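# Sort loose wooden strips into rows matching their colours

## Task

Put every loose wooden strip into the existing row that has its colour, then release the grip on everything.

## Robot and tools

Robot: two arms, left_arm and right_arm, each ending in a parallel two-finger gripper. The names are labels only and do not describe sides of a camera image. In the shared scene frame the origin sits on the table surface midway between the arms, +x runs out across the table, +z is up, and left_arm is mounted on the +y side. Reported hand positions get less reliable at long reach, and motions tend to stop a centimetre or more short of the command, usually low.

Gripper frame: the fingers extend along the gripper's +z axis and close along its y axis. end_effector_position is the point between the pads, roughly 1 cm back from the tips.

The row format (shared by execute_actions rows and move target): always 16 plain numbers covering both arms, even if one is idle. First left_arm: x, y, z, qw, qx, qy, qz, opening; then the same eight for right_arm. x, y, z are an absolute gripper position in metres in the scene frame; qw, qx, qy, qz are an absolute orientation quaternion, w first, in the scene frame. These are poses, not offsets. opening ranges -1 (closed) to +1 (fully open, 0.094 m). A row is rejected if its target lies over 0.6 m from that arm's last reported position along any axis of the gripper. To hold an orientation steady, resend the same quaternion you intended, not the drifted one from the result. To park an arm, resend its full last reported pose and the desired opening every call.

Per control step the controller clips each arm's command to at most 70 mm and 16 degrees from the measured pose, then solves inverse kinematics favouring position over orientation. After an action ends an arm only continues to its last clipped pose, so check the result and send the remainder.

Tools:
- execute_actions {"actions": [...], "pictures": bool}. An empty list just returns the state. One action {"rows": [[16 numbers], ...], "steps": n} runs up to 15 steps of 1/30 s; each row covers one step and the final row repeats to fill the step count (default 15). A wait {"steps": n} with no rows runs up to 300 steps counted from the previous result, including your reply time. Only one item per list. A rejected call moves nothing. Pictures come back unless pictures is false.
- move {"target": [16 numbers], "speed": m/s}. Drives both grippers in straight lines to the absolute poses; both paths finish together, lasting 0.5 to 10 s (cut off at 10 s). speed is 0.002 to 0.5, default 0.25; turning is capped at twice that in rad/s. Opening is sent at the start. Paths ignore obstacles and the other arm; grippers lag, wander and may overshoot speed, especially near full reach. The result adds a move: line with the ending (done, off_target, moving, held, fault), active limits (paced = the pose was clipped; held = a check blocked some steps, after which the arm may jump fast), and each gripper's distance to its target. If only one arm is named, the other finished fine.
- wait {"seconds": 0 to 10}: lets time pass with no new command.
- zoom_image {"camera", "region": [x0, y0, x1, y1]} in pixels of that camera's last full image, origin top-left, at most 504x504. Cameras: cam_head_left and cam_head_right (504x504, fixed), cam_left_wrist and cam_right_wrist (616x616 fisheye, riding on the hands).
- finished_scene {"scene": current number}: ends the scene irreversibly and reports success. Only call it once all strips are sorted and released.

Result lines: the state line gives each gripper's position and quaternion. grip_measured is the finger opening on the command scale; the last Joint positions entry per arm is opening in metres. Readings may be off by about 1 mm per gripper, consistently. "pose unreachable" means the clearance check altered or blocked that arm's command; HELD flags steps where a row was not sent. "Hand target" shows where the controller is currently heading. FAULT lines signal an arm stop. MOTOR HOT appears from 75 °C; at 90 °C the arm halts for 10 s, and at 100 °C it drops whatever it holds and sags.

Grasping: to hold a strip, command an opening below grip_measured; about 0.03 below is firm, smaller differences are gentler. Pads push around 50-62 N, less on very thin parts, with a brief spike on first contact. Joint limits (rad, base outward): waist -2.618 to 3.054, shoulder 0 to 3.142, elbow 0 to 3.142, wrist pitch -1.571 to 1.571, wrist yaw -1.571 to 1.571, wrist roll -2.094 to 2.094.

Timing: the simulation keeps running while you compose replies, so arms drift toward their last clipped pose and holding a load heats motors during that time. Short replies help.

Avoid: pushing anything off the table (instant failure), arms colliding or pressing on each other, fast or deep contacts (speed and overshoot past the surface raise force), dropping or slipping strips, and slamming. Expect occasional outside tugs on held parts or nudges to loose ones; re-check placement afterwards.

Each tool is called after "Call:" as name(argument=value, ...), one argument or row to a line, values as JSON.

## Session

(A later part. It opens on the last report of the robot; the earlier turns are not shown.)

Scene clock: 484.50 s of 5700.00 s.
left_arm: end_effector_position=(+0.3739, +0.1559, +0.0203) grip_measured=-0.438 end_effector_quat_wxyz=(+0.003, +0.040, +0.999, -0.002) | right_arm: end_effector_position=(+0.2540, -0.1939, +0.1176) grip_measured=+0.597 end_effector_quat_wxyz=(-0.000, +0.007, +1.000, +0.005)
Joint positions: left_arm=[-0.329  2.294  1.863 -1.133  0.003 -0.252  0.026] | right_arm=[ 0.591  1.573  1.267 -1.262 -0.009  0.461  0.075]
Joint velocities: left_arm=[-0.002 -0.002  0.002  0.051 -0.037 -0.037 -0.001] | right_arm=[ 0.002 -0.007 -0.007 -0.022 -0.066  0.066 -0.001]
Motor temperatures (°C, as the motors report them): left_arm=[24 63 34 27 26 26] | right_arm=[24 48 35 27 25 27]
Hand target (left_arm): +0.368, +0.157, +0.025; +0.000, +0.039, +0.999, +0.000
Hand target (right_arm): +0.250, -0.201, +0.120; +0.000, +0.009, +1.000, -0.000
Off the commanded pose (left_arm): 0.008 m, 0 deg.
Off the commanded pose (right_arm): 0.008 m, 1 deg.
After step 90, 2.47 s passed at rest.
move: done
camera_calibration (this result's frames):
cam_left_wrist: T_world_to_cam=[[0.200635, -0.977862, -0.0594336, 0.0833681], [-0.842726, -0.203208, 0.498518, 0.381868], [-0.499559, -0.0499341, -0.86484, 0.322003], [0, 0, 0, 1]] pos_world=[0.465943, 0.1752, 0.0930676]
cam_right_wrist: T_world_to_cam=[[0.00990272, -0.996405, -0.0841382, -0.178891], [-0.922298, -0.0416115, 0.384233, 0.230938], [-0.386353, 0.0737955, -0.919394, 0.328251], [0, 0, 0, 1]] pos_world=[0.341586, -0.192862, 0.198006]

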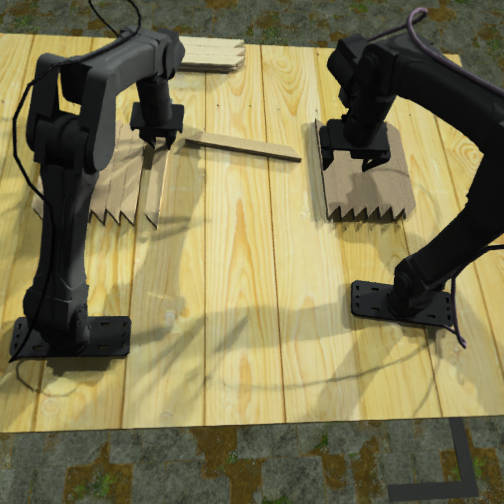

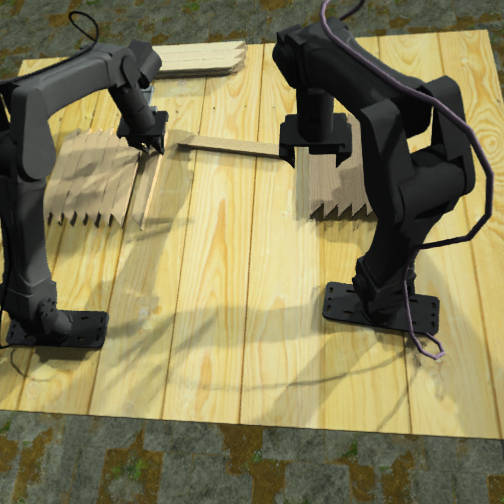

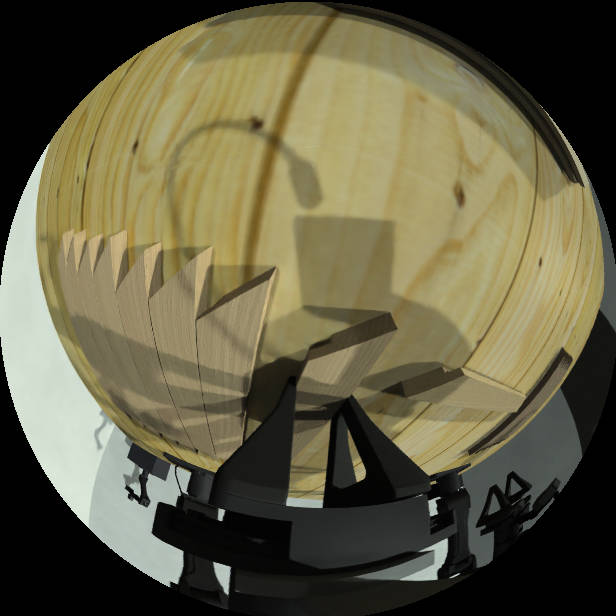

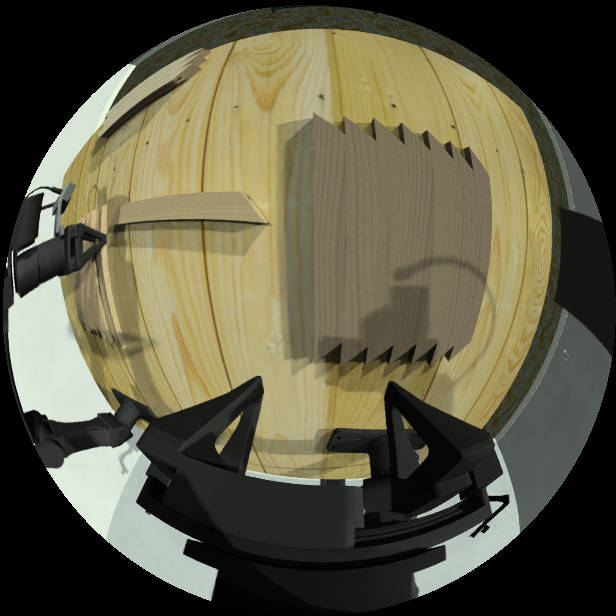

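Call:
move(
  target=[0.370,0.157,0.022,0,0.039,0.999,0,-0.2,0.25,-0.20,0.12,0,0.009,1,0,0.6],
  speed=0.05,
)

Call:
move(
  target=[0.370,0.157,0.075,0,0.039,0.999,0,-0.2,0.25,-0.20,0.12,0,0.009,1,0,0.6],
  speed=0.15,
)

Scene clock: 503.57 s of 5700.00 s.
left_arm: end_effector_position=(+0.3739, +0.1559, +0.0203) grip_measured=-0.202 end_effector_quat_wxyz=(+0.003, +0.040, +0.999, -0.002) | right_arm: end_effector_position=(+0.2537, -0.1941, +0.1176) grip_measured=+0.597 end_effector_quat_wxyz=(-0.001, +0.007, +1.000, +0.004)
Joint positions: left_arm=[-0.329  2.294  1.863 -1.133  0.003 -0.252  0.037] | right_arm=[ 0.591  1.573  1.267 -1.263 -0.009  0.46   0.075]
Joint velocities: left_arm=[ 0.007 -0.022 -0.012 -0.081 -0.007 -0.022 -0.   ] | right_arm=[-0.002 -0.017  0.002 -0.022 -0.022 -0.081 -0.001]
Motor temperatures (°C, as the motors report them): left_arm=[24 63 34 27 26 26] | right_arm=[24 46 35 27 25 27]
Hand target (left_arm): +0.370, +0.157, +0.022; -0.000, +0.039, +0.999, -0.000
Hand target (right_arm): +0.250, -0.200, +0.120; +0.000, +0.009, +1.000, -0.000
Off the commanded pose (left_arm): 0.004 m, 0 deg.
Off the commanded pose (right_arm): 0.007 m, 1 deg.
After step 90, 15.37 s passed at rest.
move: done
camera_calibration (this result's frames):
cam_left_wrist: T_world_to_cam=[[0.200626, -0.977883, -0.059106, 0.0833101], [-0.842664, -0.203026, 0.498696, 0.381782], [-0.499667, -0.0502447, -0.864759, 0.322076], [0, 0, 0, 1]] pos_world=[0.46593, 0.175162, 0.0930493]
cam_right_wrist: T_world_to_cam=[[0.0105769, -0.996438, -0.0836578, -0.179245], [-0.921871, -0.0421255, 0.385199, 0.230375], [-0.387352, 0.0730476, -0.919034, 0.328226], [0, 0, 0, 1]] pos_world=[0.341411, -0.192878, 0.197915]

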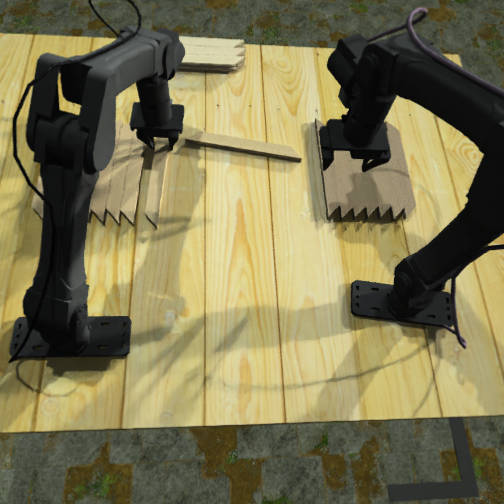

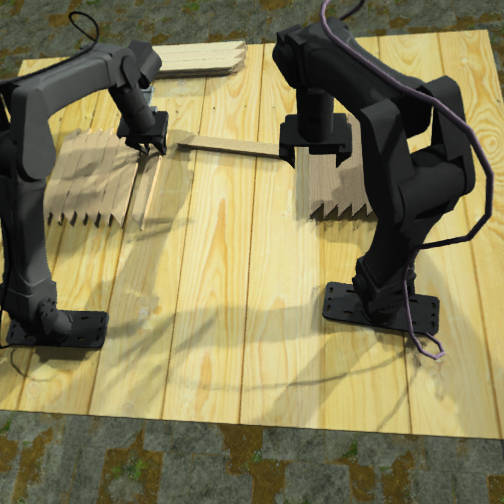

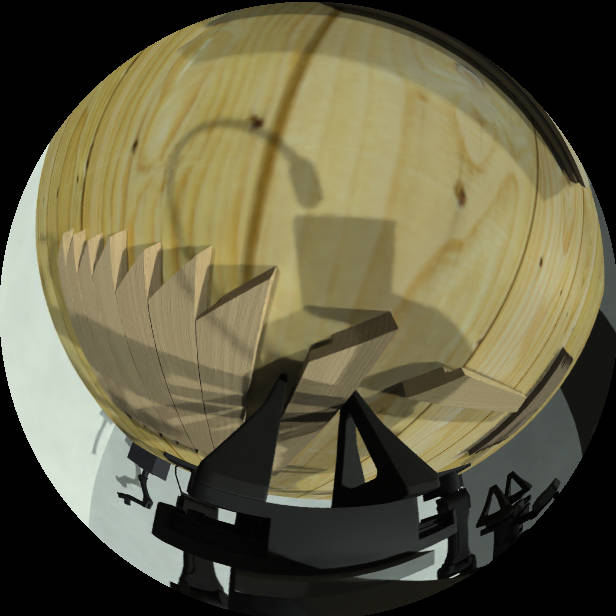

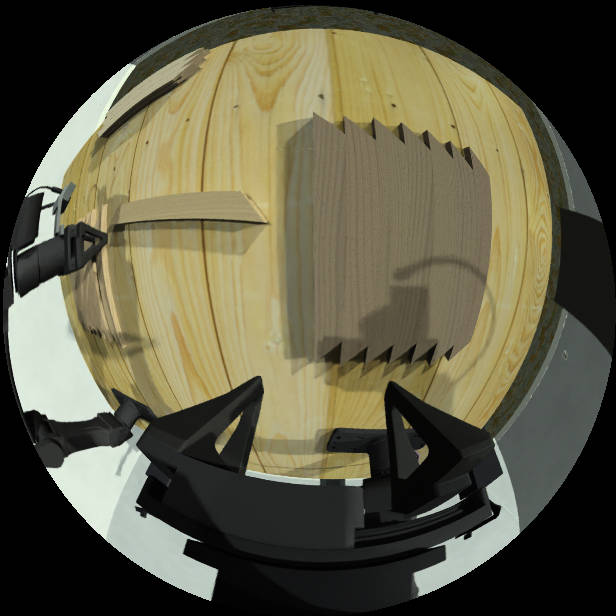

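Scene clock: 504.60 s of 5700.00 s.
left_arm: end_effector_position=(+0.3653, +0.1588, +0.0593) grip_measured=-0.202 end_effector_quat_wxyz=(-0.016, +0.040, +0.999, +0.003) | right_arm: end_effector_position=(+0.2537, -0.1941, +0.1176) grip_measured=+0.597 end_effector_quat_wxyz=(-0.001, +0.007, +1.000, +0.004)
Joint positions: left_arm=[-0.329  2.274  1.986 -1.314  0.003 -0.252  0.037] | right_arm=[ 0.591  1.573  1.267 -1.263 -0.009  0.46   0.075]
Joint velocities: left_arm=[ 0.007  0.012 -0.002 -0.081 -0.007  0.051 -0.001] | right_arm=[-0.002  0.007 -0.002 -0.007  0.022 -0.051  0.001]
Motor temperatures (°C, as the motors report them): left_arm=[24 63 34 27 26 26] | right_arm=[24 46 35 27 25 27]
Hand target (left_arm): +0.369, +0.158, +0.075; -0.000, +0.039, +0.999, -0.000
Hand target (right_arm): +0.250, -0.200, +0.120; -0.000, +0.009, +1.000, -0.000
Off the commanded pose (left_arm): 0.016 m, 2 deg.
Off the commanded pose (right_arm): 0.007 m, 1 deg.
move: off_target (left_arm)
camera_calibration (this result's frames):
cam_left_wrist: T_world_to_cam=[[0.198145, -0.977026, -0.0784772, 0.0921628], [-0.824186, -0.209412, 0.526179, 0.348289], [-0.530525, -0.0395799, -0.846745, 0.360253], [0, 0, 0, 1]] pos_world=[0.459916, 0.17724, 0.129013]
cam_right_wrist: T_world_to_cam=[[0.0105769, -0.996438, -0.0836578, -0.179245], [-0.921871, -0.0421255, 0.385199, 0.230375], [-0.387352, 0.0730476, -0.919034, 0.328226], [0, 0, 0, 1]] pos_world=[0.341411, -0.192878, 0.197915]

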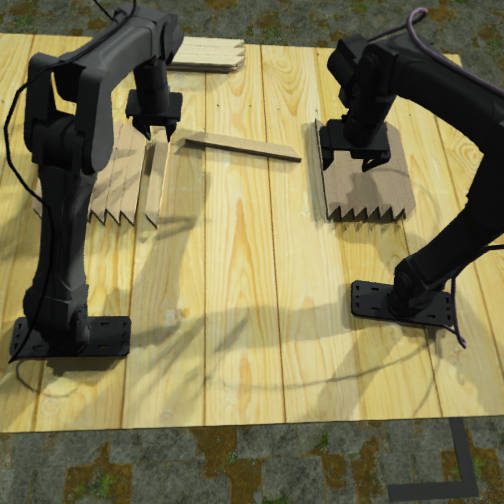

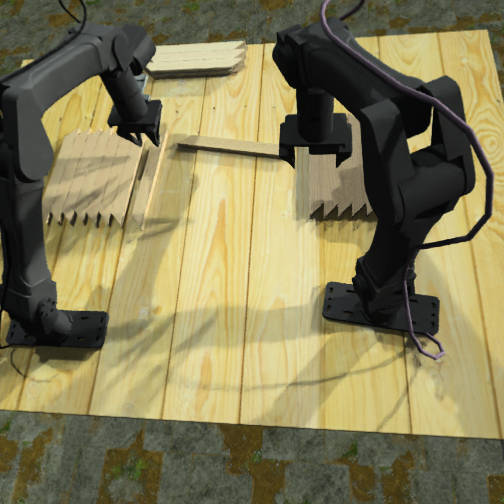

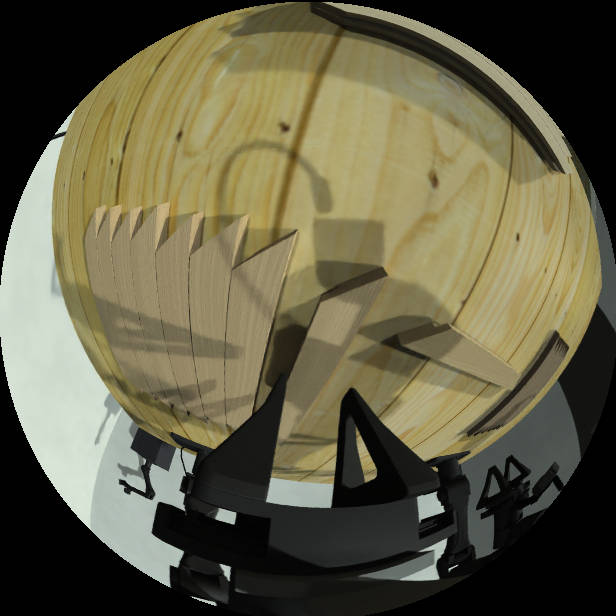

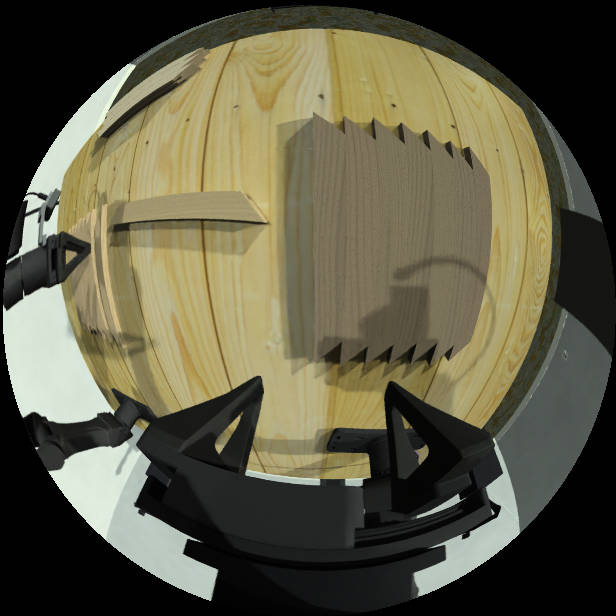

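Call:
move(
  target=[0.293,0.112,0.065,0,0.734,0.679,0,0.6,0.25,-0.20,0.12,0,0.009,1,0,0.6],
  speed=0.3,
)

Call:
move(
  target=[0.293,0.114,0.016,0,0.734,0.679,0,0.6,0.25,-0.20,0.12,0,0.009,1,0,0.6],
  speed=0.12,
)

Scene clock: 539.10 s of 5700.00 s.
left_arm: end_effector_position=(+0.2912, +0.1173, +0.0548) grip_measured=+0.598 end_effector_quat_wxyz=(-0.018, +0.728, +0.685, -0.007) | right_arm: end_effector_position=(+0.2537, -0.1941, +0.1176) grip_measured=+0.597 end_effector_quat_wxyz=(-0.001, +0.007, +1.000, +0.004)
Joint positions: left_arm=[-0.495  2.066  1.635 -1.178  0.003  1.132  0.075] | right_arm=[ 0.591  1.573  1.267 -1.263 -0.009  0.46   0.075]
Joint velocities: left_arm=[-0.017  0.012  0.002 -0.051  0.066  0.022  0.001] | right_arm=[ 0.012  0.012  0.017 -0.007  0.007 -0.095 -0.001]
Motor temperatures (°C, as the motors report them): left_arm=[24 64 36 27 26 26] | right_arm=[24 45 35 27 25 27]
Hand target (left_arm): +0.293, +0.113, +0.065; +0.001, +0.734, +0.679, -0.000
Hand target (right_arm): +0.250, -0.200, +0.120; -0.000, +0.009, +1.000, -0.000
Off the commanded pose (left_arm): 0.012 m, 2 deg.
Off the commanded pose (right_arm): 0.007 m, 1 deg.
After step 90, 28.27 s passed at rest.
move: off_target (left_arm)
camera_calibration (this result's frames):
cam_left_wrist: T_world_to_cam=[[-0.974997, -0.219559, -0.0342827, 0.316311], [-0.204738, 0.827567, 0.5227, -0.0208924], [-0.0863922, 0.51665, -0.851827, 0.121124], [0, 0, 0, 1]] pos_world=[0.314589, 0.0241598, 0.124942]
cam_right_wrist: T_world_to_cam=[[0.0105769, -0.996438, -0.0836578, -0.179245], [-0.921871, -0.0421255, 0.385199, 0.230375], [-0.387352, 0.0730476, -0.919034, 0.328226], [0, 0, 0, 1]] pos_world=[0.341411, -0.192878, 0.197915]

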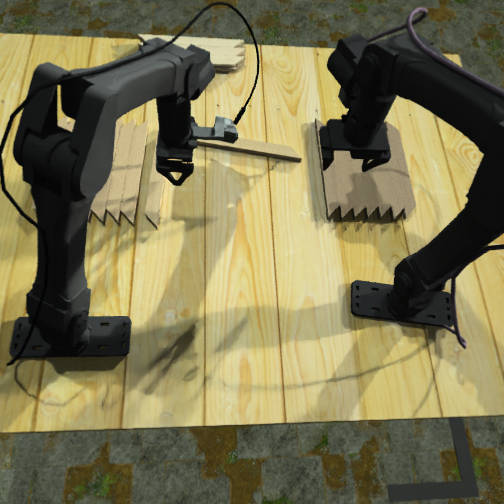

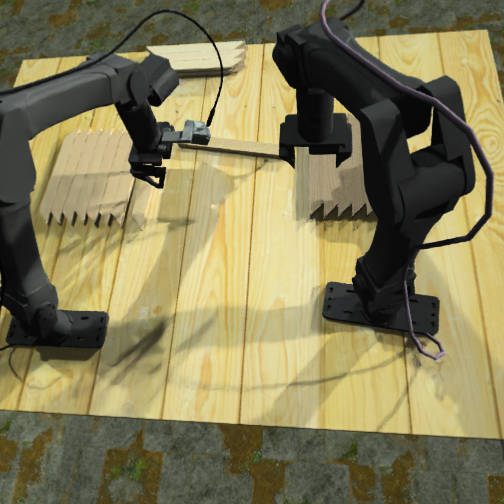

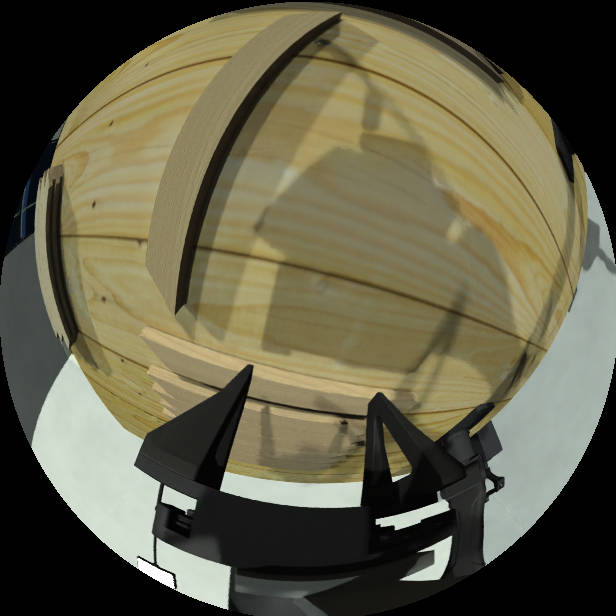

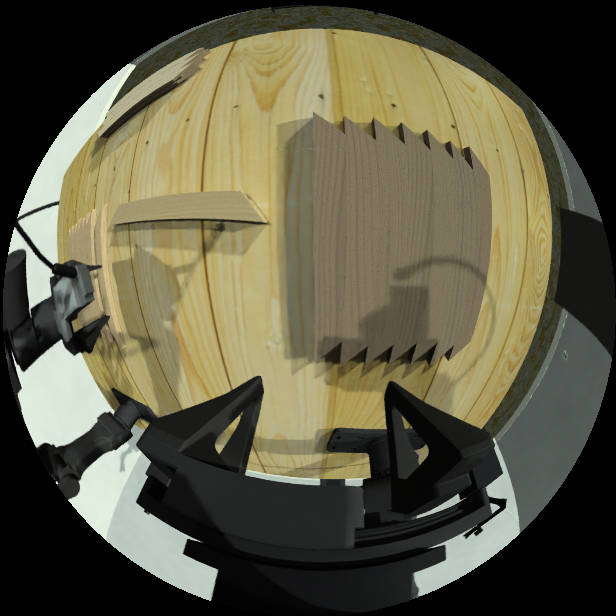

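Scene clock: 540.13 s of 5700.00 s.
left_arm: end_effector_position=(+0.2944, +0.1157, +0.0201) grip_measured=+0.598 end_effector_quat_wxyz=(-0.000, +0.730, +0.684, -0.001) | right_arm: end_effector_position=(+0.2537, -0.1941, +0.1176) grip_measured=+0.597 end_effector_quat_wxyz=(-0.001, +0.007, +1.000, +0.004)
Joint positions: left_arm=[-0.495  2.079  1.513 -1.006  0.002  1.137  0.075] | right_arm=[ 0.591  1.573  1.267 -1.263 -0.009  0.46   0.075]
Joint velocities: left_arm=[ 0.032  0.017 -0.007  0.022  0.007 -0.037 -0.   ] | right_arm=[-0.002 -0.012 -0.007 -0.007 -0.11  -0.007 -0.   ]
Motor temperatures (°C, as the motors report them): left_arm=[24 63 36 27 26 26] | right_arm=[24 45 35 27 25 27]
Hand target (left_arm): +0.294, +0.114, +0.016; -0.000, +0.734, +0.679, +0.000
Hand target (right_arm): +0.250, -0.200, +0.120; -0.000, +0.009, +1.000, -0.000
Off the commanded pose (left_arm): 0.005 m, 1 deg.
Off the commanded pose (right_arm): 0.007 m, 1 deg.
move: done
camera_calibration (this result's frames):
cam_left_wrist: T_world_to_cam=[[-0.974419, -0.215933, -0.0622965, 0.317792], [-0.217633, 0.837476, 0.501268, 0.00229143], [-0.0560685, 0.502003, -0.863047, 0.0857122], [0, 0, 0, 1]] pos_world=[0.314967, 0.0236751, 0.0926223]
cam_right_wrist: T_world_to_cam=[[0.0105769, -0.996438, -0.0836578, -0.179245], [-0.921871, -0.0421255, 0.385199, 0.230375], [-0.387352, 0.0730476, -0.919034, 0.328226], [0, 0, 0, 1]] pos_world=[0.341411, -0.192878, 0.197915]

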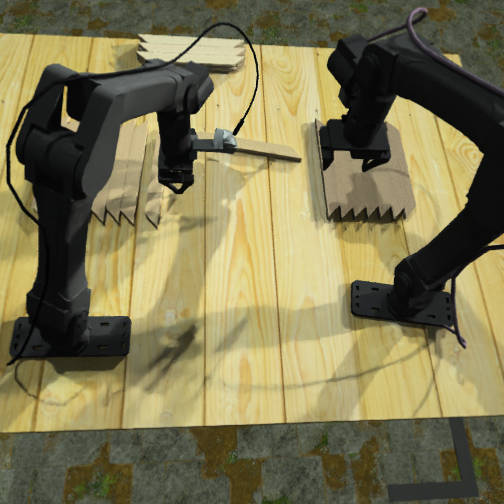

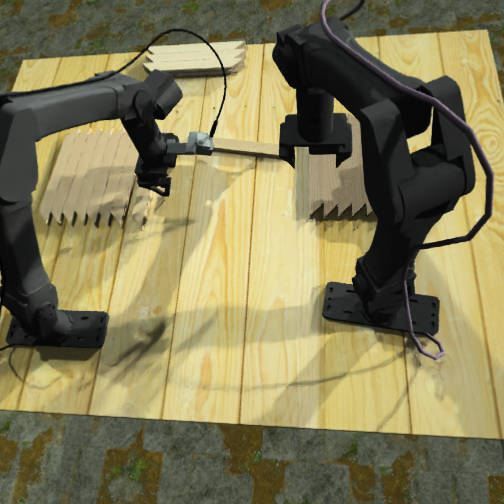

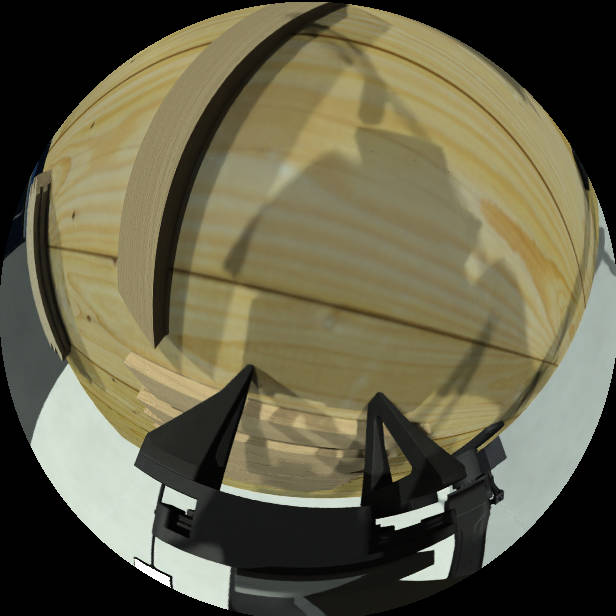

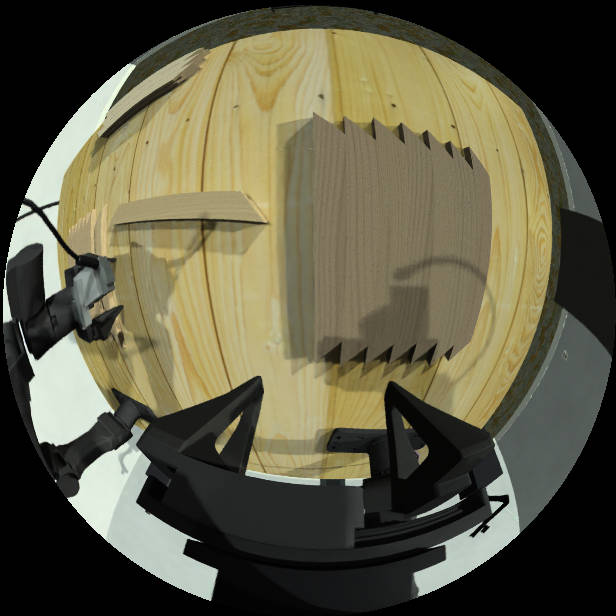

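Call:
move(
  target=[0.306,0.170,0.014,0,0.734,0.679,0,0.6,0.25,-0.20,0.12,0,0.009,1,0,0.6],
  speed=0.035,
)

Scene clock: 548.90 s of 5700.00 s.
left_arm: end_effector_position=(+0.3108, +0.1568, +0.0181) grip_measured=+0.598 end_effector_quat_wxyz=(+0.012, +0.740, +0.673, -0.004) | right_arm: end_effector_position=(+0.2537, -0.1941, +0.1176) grip_measured=+0.597 end_effector_quat_wxyz=(-0.001, +0.007, +1.000, +0.004)
Joint positions: left_arm=[-0.374  2.055  1.467 -0.965  0.017  1.289  0.075] | right_arm=[ 0.591  1.573  1.267 -1.263 -0.009  0.46   0.075]
Joint velocities: left_arm=[-0.007 -0.002 -0.002  0.022 -0.022  0.007 -0.   ] | right_arm=[ 0.002  0.002 -0.017  0.007 -0.022  0.051  0.   ]
Motor temperatures (°C, as the motors report them): left_arm=[24 60 35 27 26 26] | right_arm=[24 45 35 27 25 27]
Hand target (left_arm): +0.307, +0.170, +0.014; -0.001, +0.734, +0.679, +0.000
Hand target (right_arm): +0.250, -0.200, +0.120; -0.000, +0.009, +1.000, -0.000
Off the commanded pose (left_arm): 0.015 m, 2 deg.
Off the commanded pose (right_arm): 0.007 m, 1 deg.
After step 90, 3.83 s passed at rest.
move: off_target (left_arm)
camera_calibration (this result's frames):
cam_left_wrist: T_world_to_cam=[[-0.979664, -0.187793, -0.0706552, 0.339927], [-0.198412, 0.854327, 0.480372, -0.035751], [-0.0298477, 0.484622, -0.874214, 0.0590199], [0, 0, 0, 1]] pos_world=[0.327683, 0.0657765, 0.0927874]
cam_right_wrist: T_world_to_cam=[[0.0105769, -0.996438, -0.0836578, -0.179245], [-0.921871, -0.0421255, 0.385199, 0.230375], [-0.387352, 0.0730476, -0.919034, 0.328226], [0, 0, 0, 1]] pos_world=[0.341411, -0.192878, 0.197915]

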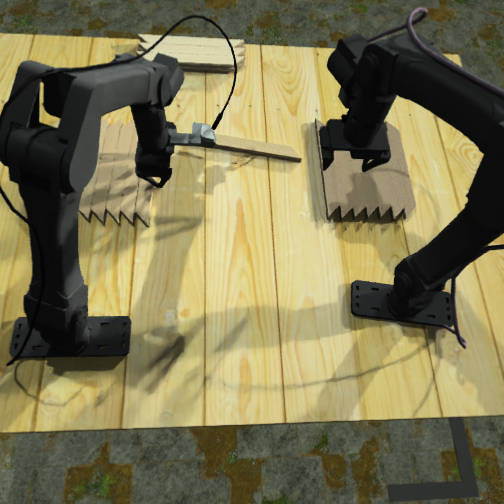

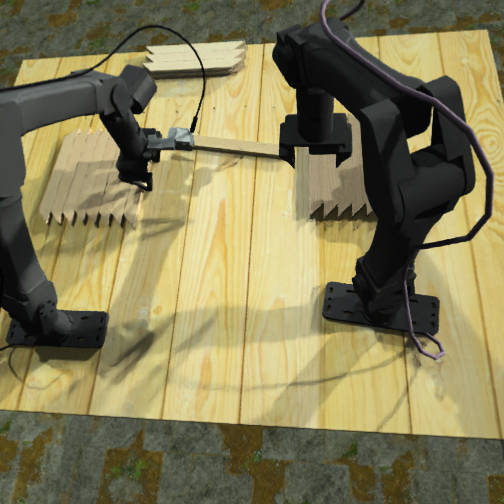

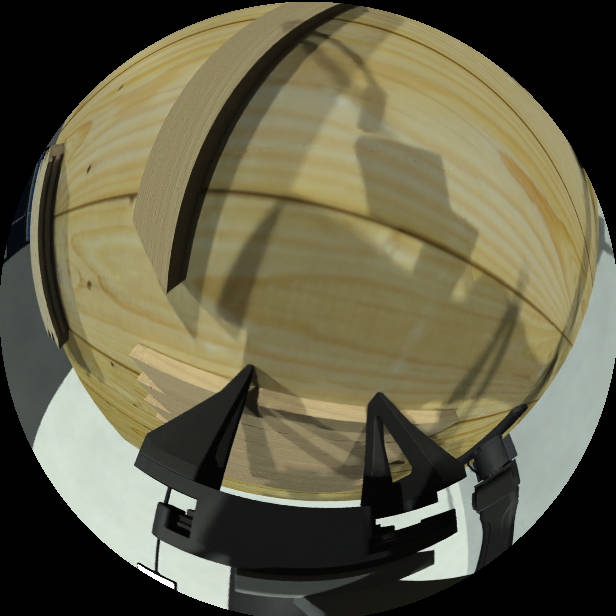

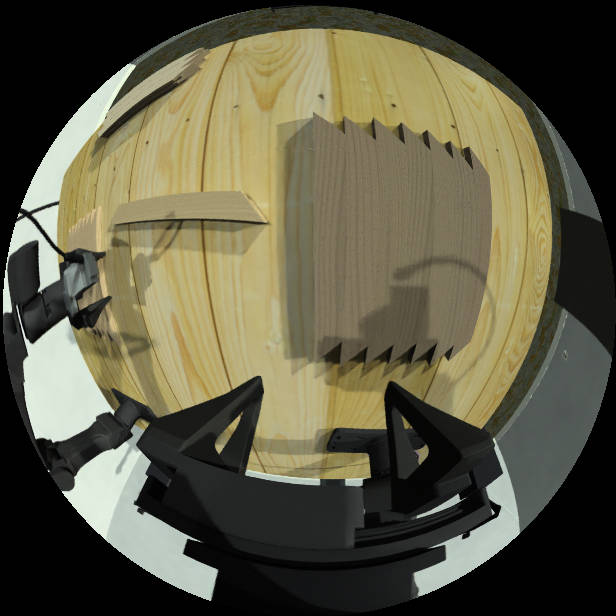

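Call:
zoom_image(
  camera="cam_left_wrist",
  region=[100,320,300,460],
)

Region (100, 320, 300, 460) of cam_left_wrist's 616x616 image, scaled by 2.520, with more detail than that image has; it fills the top 353 rows of this view, and the rest is white.

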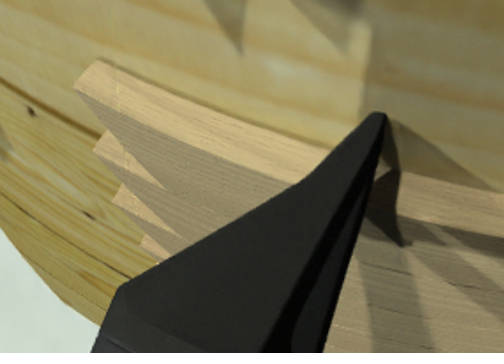

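Call:
move(
  target=[0.302,0.179,0.014,0,0.734,0.679,0,0.6,0.25,-0.20,0.12,0,0.009,1,0,0.6],
  speed=0.02,
)

Scene clock: 557.43 s of 5700.00 s.
left_arm: end_effector_position=(+0.3098, +0.1609, +0.0177) grip_measured=+0.598 end_effector_quat_wxyz=(+0.022, +0.740, +0.672, -0.004) | right_arm: end_effector_position=(+0.2537, -0.1941, +0.1176) grip_measured=+0.597 end_effector_quat_wxyz=(-0.001, +0.007, +1.000, +0.004)
Joint positions: left_arm=[-0.36   2.031  1.43  -0.934  0.027  1.303  0.075] | right_arm=[ 0.591  1.573  1.267 -1.263 -0.009  0.46   0.075]
Joint velocities: left_arm=[ 0.012  0.007 -0.002 -0.007 -0.037  0.037  0.   ] | right_arm=[-0.017  0.027 -0.007 -0.022  0.022  0.007 -0.001]
Motor temperatures (°C, as the motors report them): left_arm=[24 59 34 27 26 26] | right_arm=[24 45 35 27 25 27]
Hand target (left_arm): +0.302, +0.179, +0.014; -0.001, +0.734, +0.679, -0.001
Hand target (right_arm): +0.250, -0.200, +0.120; -0.000, +0.009, +1.000, -0.000
Off the commanded pose (left_arm): 0.020 m, 3 deg.
Off the commanded pose (right_arm): 0.007 m, 1 deg.
After step 90, 4.10 s passed at rest.
move: off_target (left_arm)
camera_calibration (this result's frames):
cam_left_wrist: T_world_to_cam=[[-0.978913, -0.187933, -0.0800605, 0.339597], [-0.203446, 0.86166, 0.464922, -0.0386711], [-0.0183893, 0.471406, -0.881724, 0.0553349], [0, 0, 0, 1]] pos_world=[0.325586, 0.0710575, 0.0939575]
cam_right_wrist: T_world_to_cam=[[0.0105769, -0.996438, -0.0836578, -0.179245], [-0.921871, -0.0421255, 0.385199, 0.230375], [-0.387352, 0.0730476, -0.919034, 0.328226], [0, 0, 0, 1]] pos_world=[0.341411, -0.192878, 0.197915]

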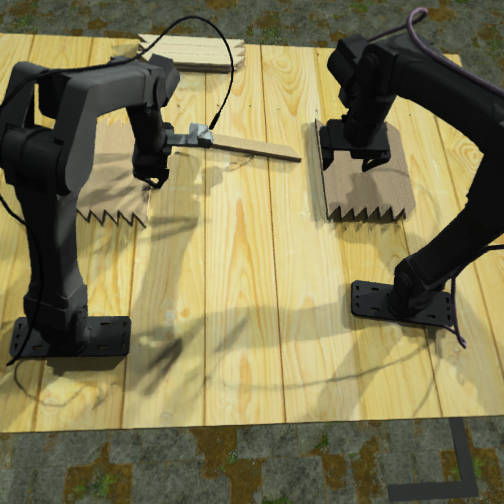

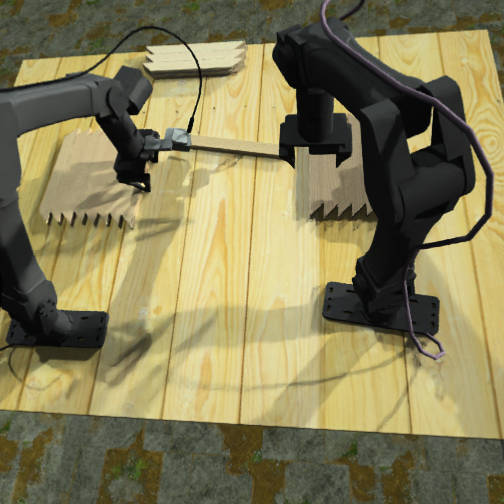

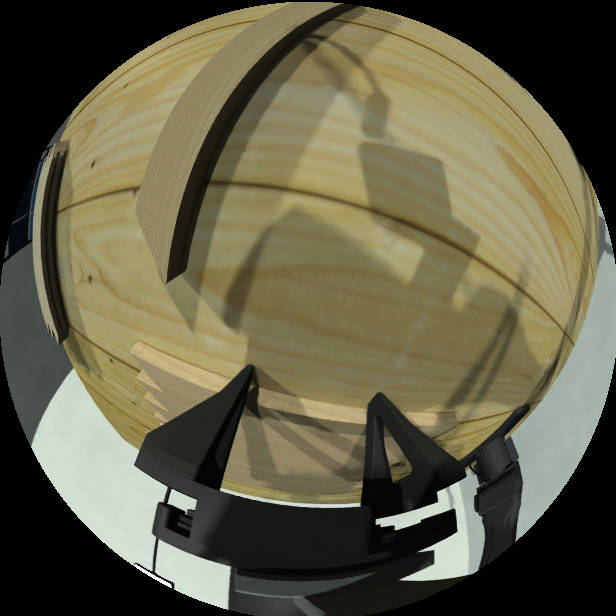

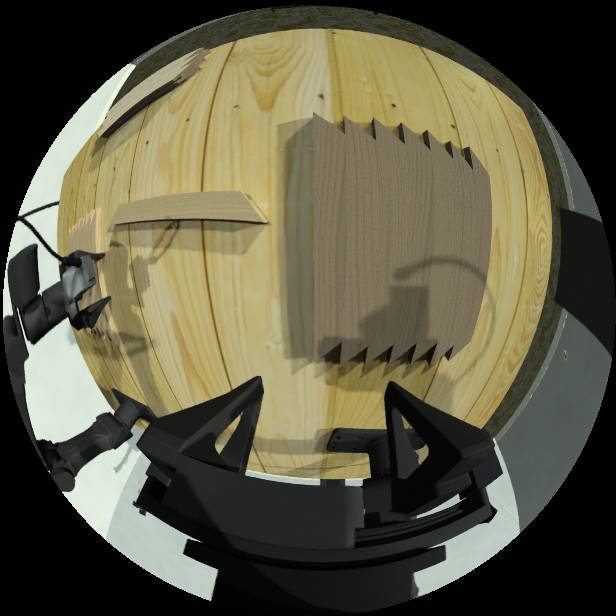

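Call:
move(
  target=[0.305,0.140,0.04,0,0.734,0.679,0,0.6,0.25,-0.20,0.12,0,0.009,1,0,0.6],
  speed=0.1,
)

Call:
move(
  target=[0.385,0.065,0.085,0,0.772,0.636,0,0.3,0.25,-0.20,0.12,0,0.009,1,0,0.6],
  speed=0.2,
)

Scene clock: 577.10 s of 5700.00 s.
left_arm: end_effector_position=(+0.3014, +0.1434, +0.0354) grip_measured=+0.598 end_effector_quat_wxyz=(-0.001, +0.733, +0.680, -0.004) | right_arm: end_effector_position=(+0.2537, -0.1941, +0.1176) grip_measured=+0.597 end_effector_quat_wxyz=(-0.001, +0.007, +1.000, +0.004)
Joint positions: left_arm=[-0.42   2.042  1.521 -1.054  0.007  1.223  0.075] | right_arm=[ 0.591  1.573  1.267 -1.263 -0.009  0.46   0.075]
Joint velocities: left_arm=[ 0.007  0.012  0.012  0.007  0.051 -0.11  -0.001] | right_arm=[ 0.017 -0.002 -0.007  0.022  0.066 -0.022  0.   ]
Motor temperatures (°C, as the motors report them): left_arm=[24 58 33 27 26 26] | right_arm=[24 45 35 27 25 27]
Hand target (left_arm): +0.304, +0.140, +0.040; +0.001, +0.734, +0.679, -0.000
Hand target (right_arm): +0.250, -0.200, +0.120; -0.000, +0.009, +1.000, -0.000
Off the commanded pose (left_arm): 0.007 m, 1 deg.
Off the commanded pose (right_arm): 0.007 m, 1 deg.
After step 90, 15.60 s passed at rest.
move: done
camera_calibration (this result's frames):
cam_left_wrist: T_world_to_cam=[[-0.976967, -0.205725, -0.0566801, 0.330708], [-0.20616, 0.841402, 0.49954, -0.0310186], [-0.0550774, 0.49972, -0.864434, 0.0854747], [0, 0, 0, 1]] pos_world=[0.321404, 0.0514208, 0.108127]
cam_right_wrist: T_world_to_cam=[[0.0105769, -0.996438, -0.0836578, -0.179245], [-0.921871, -0.0421255, 0.385199, 0.230375], [-0.387352, 0.0730476, -0.919034, 0.328226], [0, 0, 0, 1]] pos_world=[0.341411, -0.192878, 0.197915]

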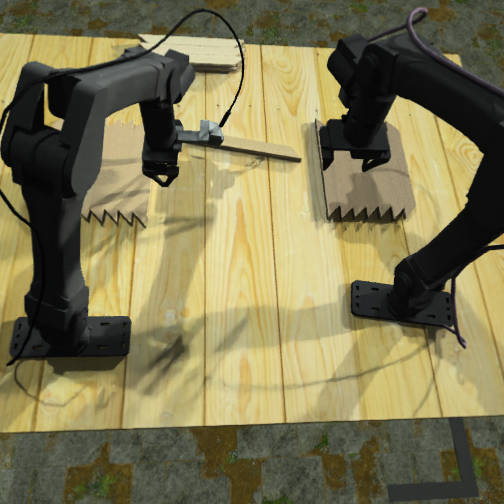

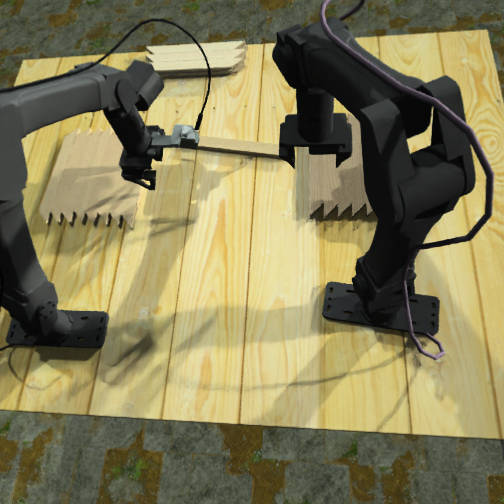

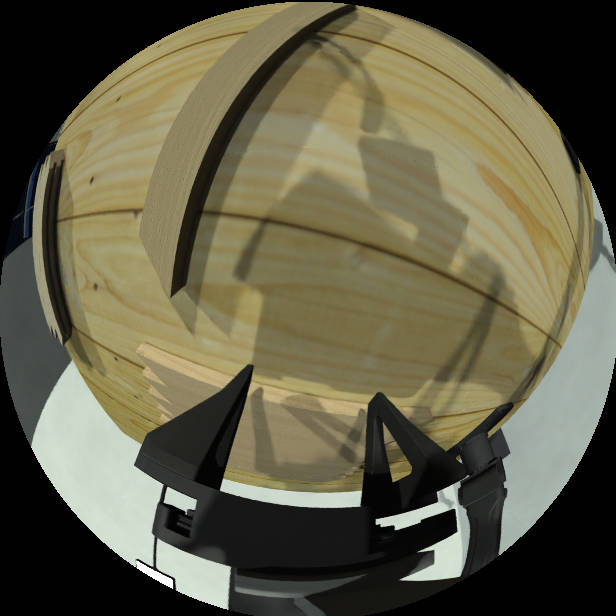

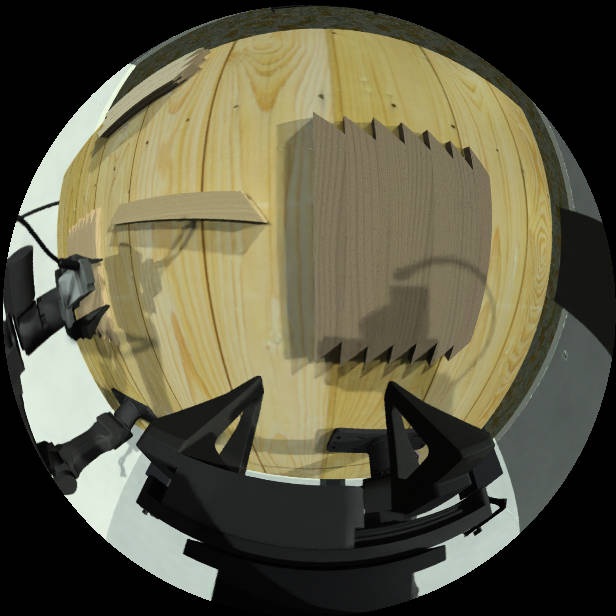

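Scene clock: 578.53 s of 5700.00 s.
left_arm: end_effector_position=(+0.3818, +0.0682, +0.0788) grip_measured=+0.302 end_effector_quat_wxyz=(+0.006, +0.767, +0.641, -0.001) | right_arm: end_effector_position=(+0.2537, -0.1941, +0.1176) grip_measured=+0.597 end_effector_quat_wxyz=(-0.001, +0.007, +1.000, +0.004)
Joint positions: left_arm=[-0.493  2.55   2.556 -1.565  0.006  1.252  0.061] | right_arm=[ 0.591  1.573  1.267 -1.263 -0.009  0.46   0.075]
Joint velocities: left_arm=[-0.022 -0.017 -0.017  0.037  0.007  0.037 -0.   ] | right_arm=[ 0.002 -0.002  0.002 -0.007 -0.022  0.007  0.001]
Motor temperatures (°C, as the motors report them): left_arm=[24 58 34 27 26 26] | right_arm=[24 45 35 27 25 27]
Hand target (left_arm): +0.381, +0.065, +0.086; +0.011, +0.772, +0.636, +0.004
Hand target (right_arm): +0.250, -0.200, +0.120; -0.000, +0.009, +1.000, -0.000
Off the commanded pose (left_arm): 0.008 m, 1 deg.
Off the commanded pose (right_arm): 0.007 m, 1 deg.
joint sent to its limit (left arm) — the command would take joint 4 (wrist pitch) past its lower limit, so that joint was sent only as far as its limit.
move: done
camera_calibration (this result's frames):
cam_left_wrist: T_world_to_cam=[[-0.991976, -0.105025, -0.0703759, 0.396167], [-0.126103, 0.861661, 0.491567, -0.00417095], [0.00901328, 0.496497, -0.867992, 0.140972], [0, 0, 0, 1]] pos_world=[0.391192, -0.0247906, 0.152293]
cam_right_wrist: T_world_to_cam=[[0.0105769, -0.996438, -0.0836578, -0.179245], [-0.921871, -0.0421255, 0.385199, 0.230375], [-0.387352, 0.0730476, -0.919034, 0.328226], [0, 0, 0, 1]] pos_world=[0.341411, -0.192878, 0.197915]

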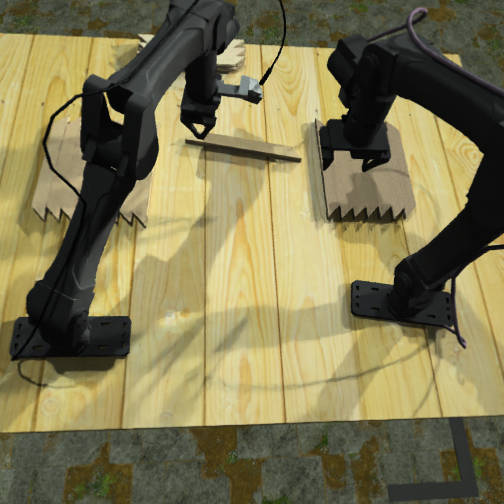

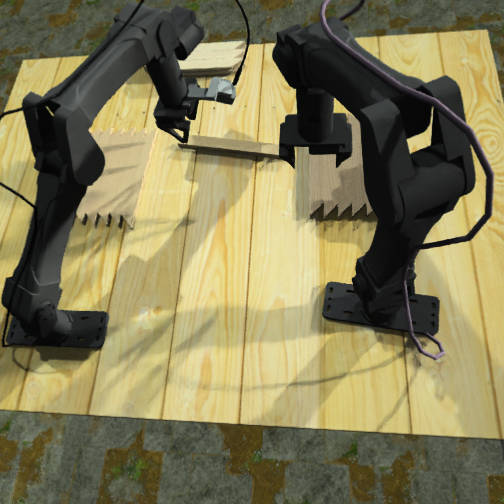

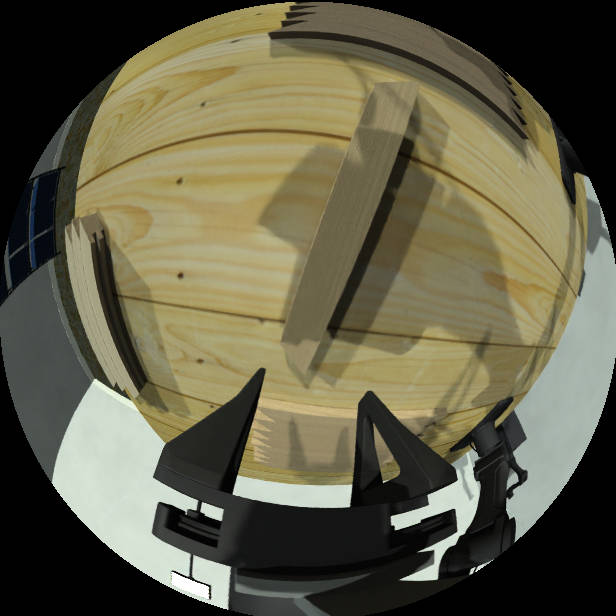

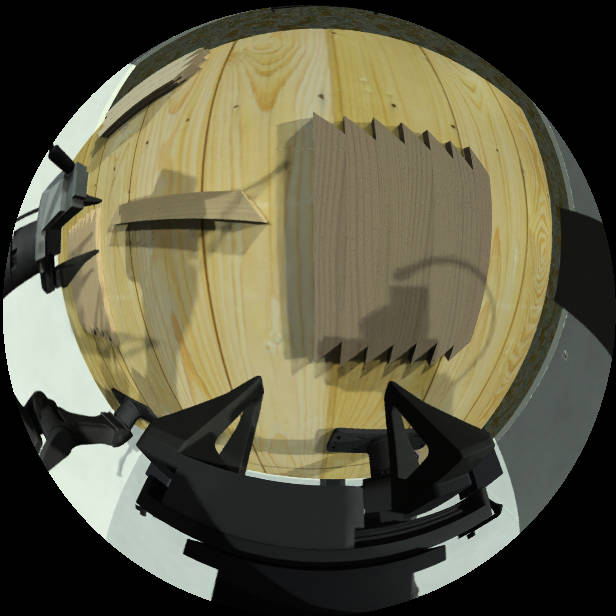

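Call:
zoom_image(
  camera="cam_left_wrist",
  region=[230,260,430,460],
)

Region (230, 260, 430, 460) of cam_left_wrist's 616x616 image, scaled by 2.520, with more detail than that image has.

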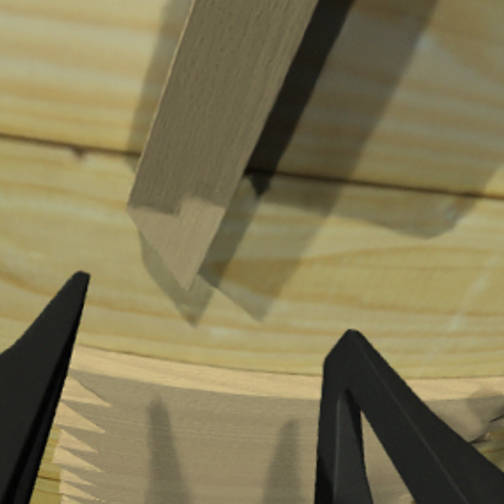

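Call:
move(
  target=[0.394,0.064,0.04,0,0.772,0.636,0,0.3,0.25,-0.20,0.12,0,0.009,1,0,0.6],
  speed=0.12,
)

Scene clock: 636.50 s of 5700.00 s.
left_arm: end_effector_position=(+0.3874, +0.0654, +0.0327) grip_measured=+0.302 end_effector_quat_wxyz=(-0.016, +0.770, +0.637, -0.009) | right_arm: end_effector_position=(+0.2537, -0.1941, +0.1176) grip_measured=+0.597 end_effector_quat_wxyz=(-0.001, +0.007, +1.000, +0.004)
Joint positions: left_arm=[-0.493  2.648  2.556 -1.515  0.005  1.262  0.061] | right_arm=[ 0.591  1.573  1.267 -1.263 -0.009  0.46   0.075]
Joint velocities: left_arm=[-0.022 -0.022  0.017 -0.007  0.022  0.022 -0.001] | right_arm=[ 0.002  0.002  0.002 -0.022  0.081  0.022 -0.002]
Motor temperatures (°C, as the motors report them): left_arm=[24 65 37 27 26 26] | right_arm=[24 44 35 27 25 27]
Hand target (left_arm): +0.394, +0.064, +0.040; -0.000, +0.772, +0.636, -0.000
Hand target (right_arm): +0.250, -0.200, +0.120; -0.000, +0.009, +1.000, -0.000
Off the commanded pose (left_arm): 0.010 m, 2 deg.
Off the commanded pose (right_arm): 0.007 m, 1 deg.
After step 90, 54.13 s passed at rest.
move: done
camera_calibration (this result's frames):
cam_left_wrist: T_world_to_cam=[[-0.995075, -0.0939506, -0.0316108, 0.397404], [-0.0967397, 0.850867, 0.516398, 0.0101193], [-0.0216194, 0.516913, -0.855765, 0.112472], [0, 0, 0, 1]] pos_world=[0.398857, -0.0294118, 0.103586]
cam_right_wrist: T_world_to_cam=[[0.0105769, -0.996438, -0.0836578, -0.179245], [-0.921871, -0.0421255, 0.385199, 0.230375], [-0.387352, 0.0730476, -0.919034, 0.328226], [0, 0, 0, 1]] pos_world=[0.341411, -0.192878, 0.197915]

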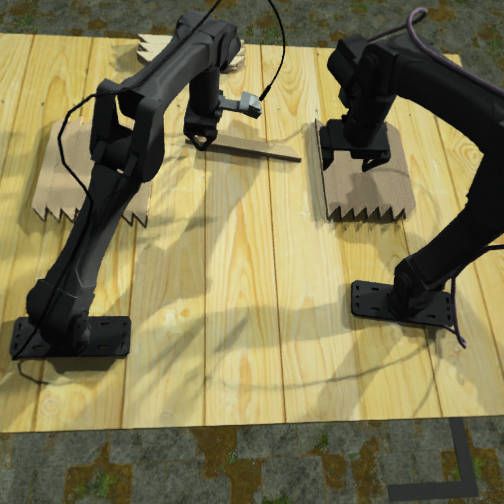

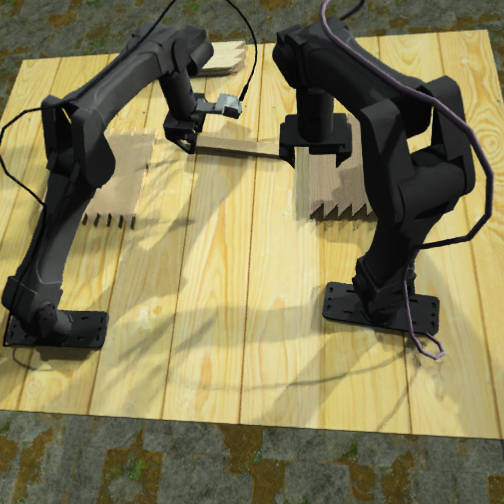

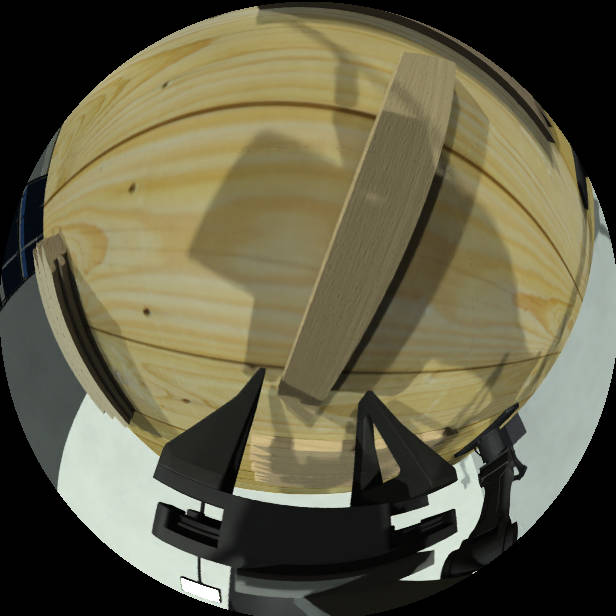

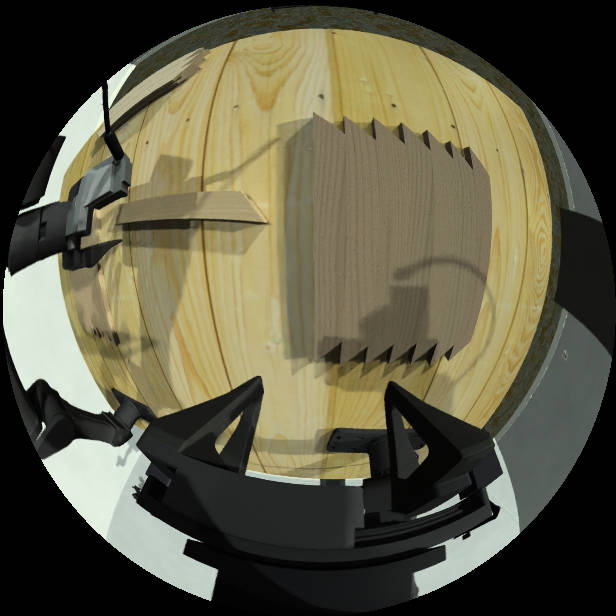

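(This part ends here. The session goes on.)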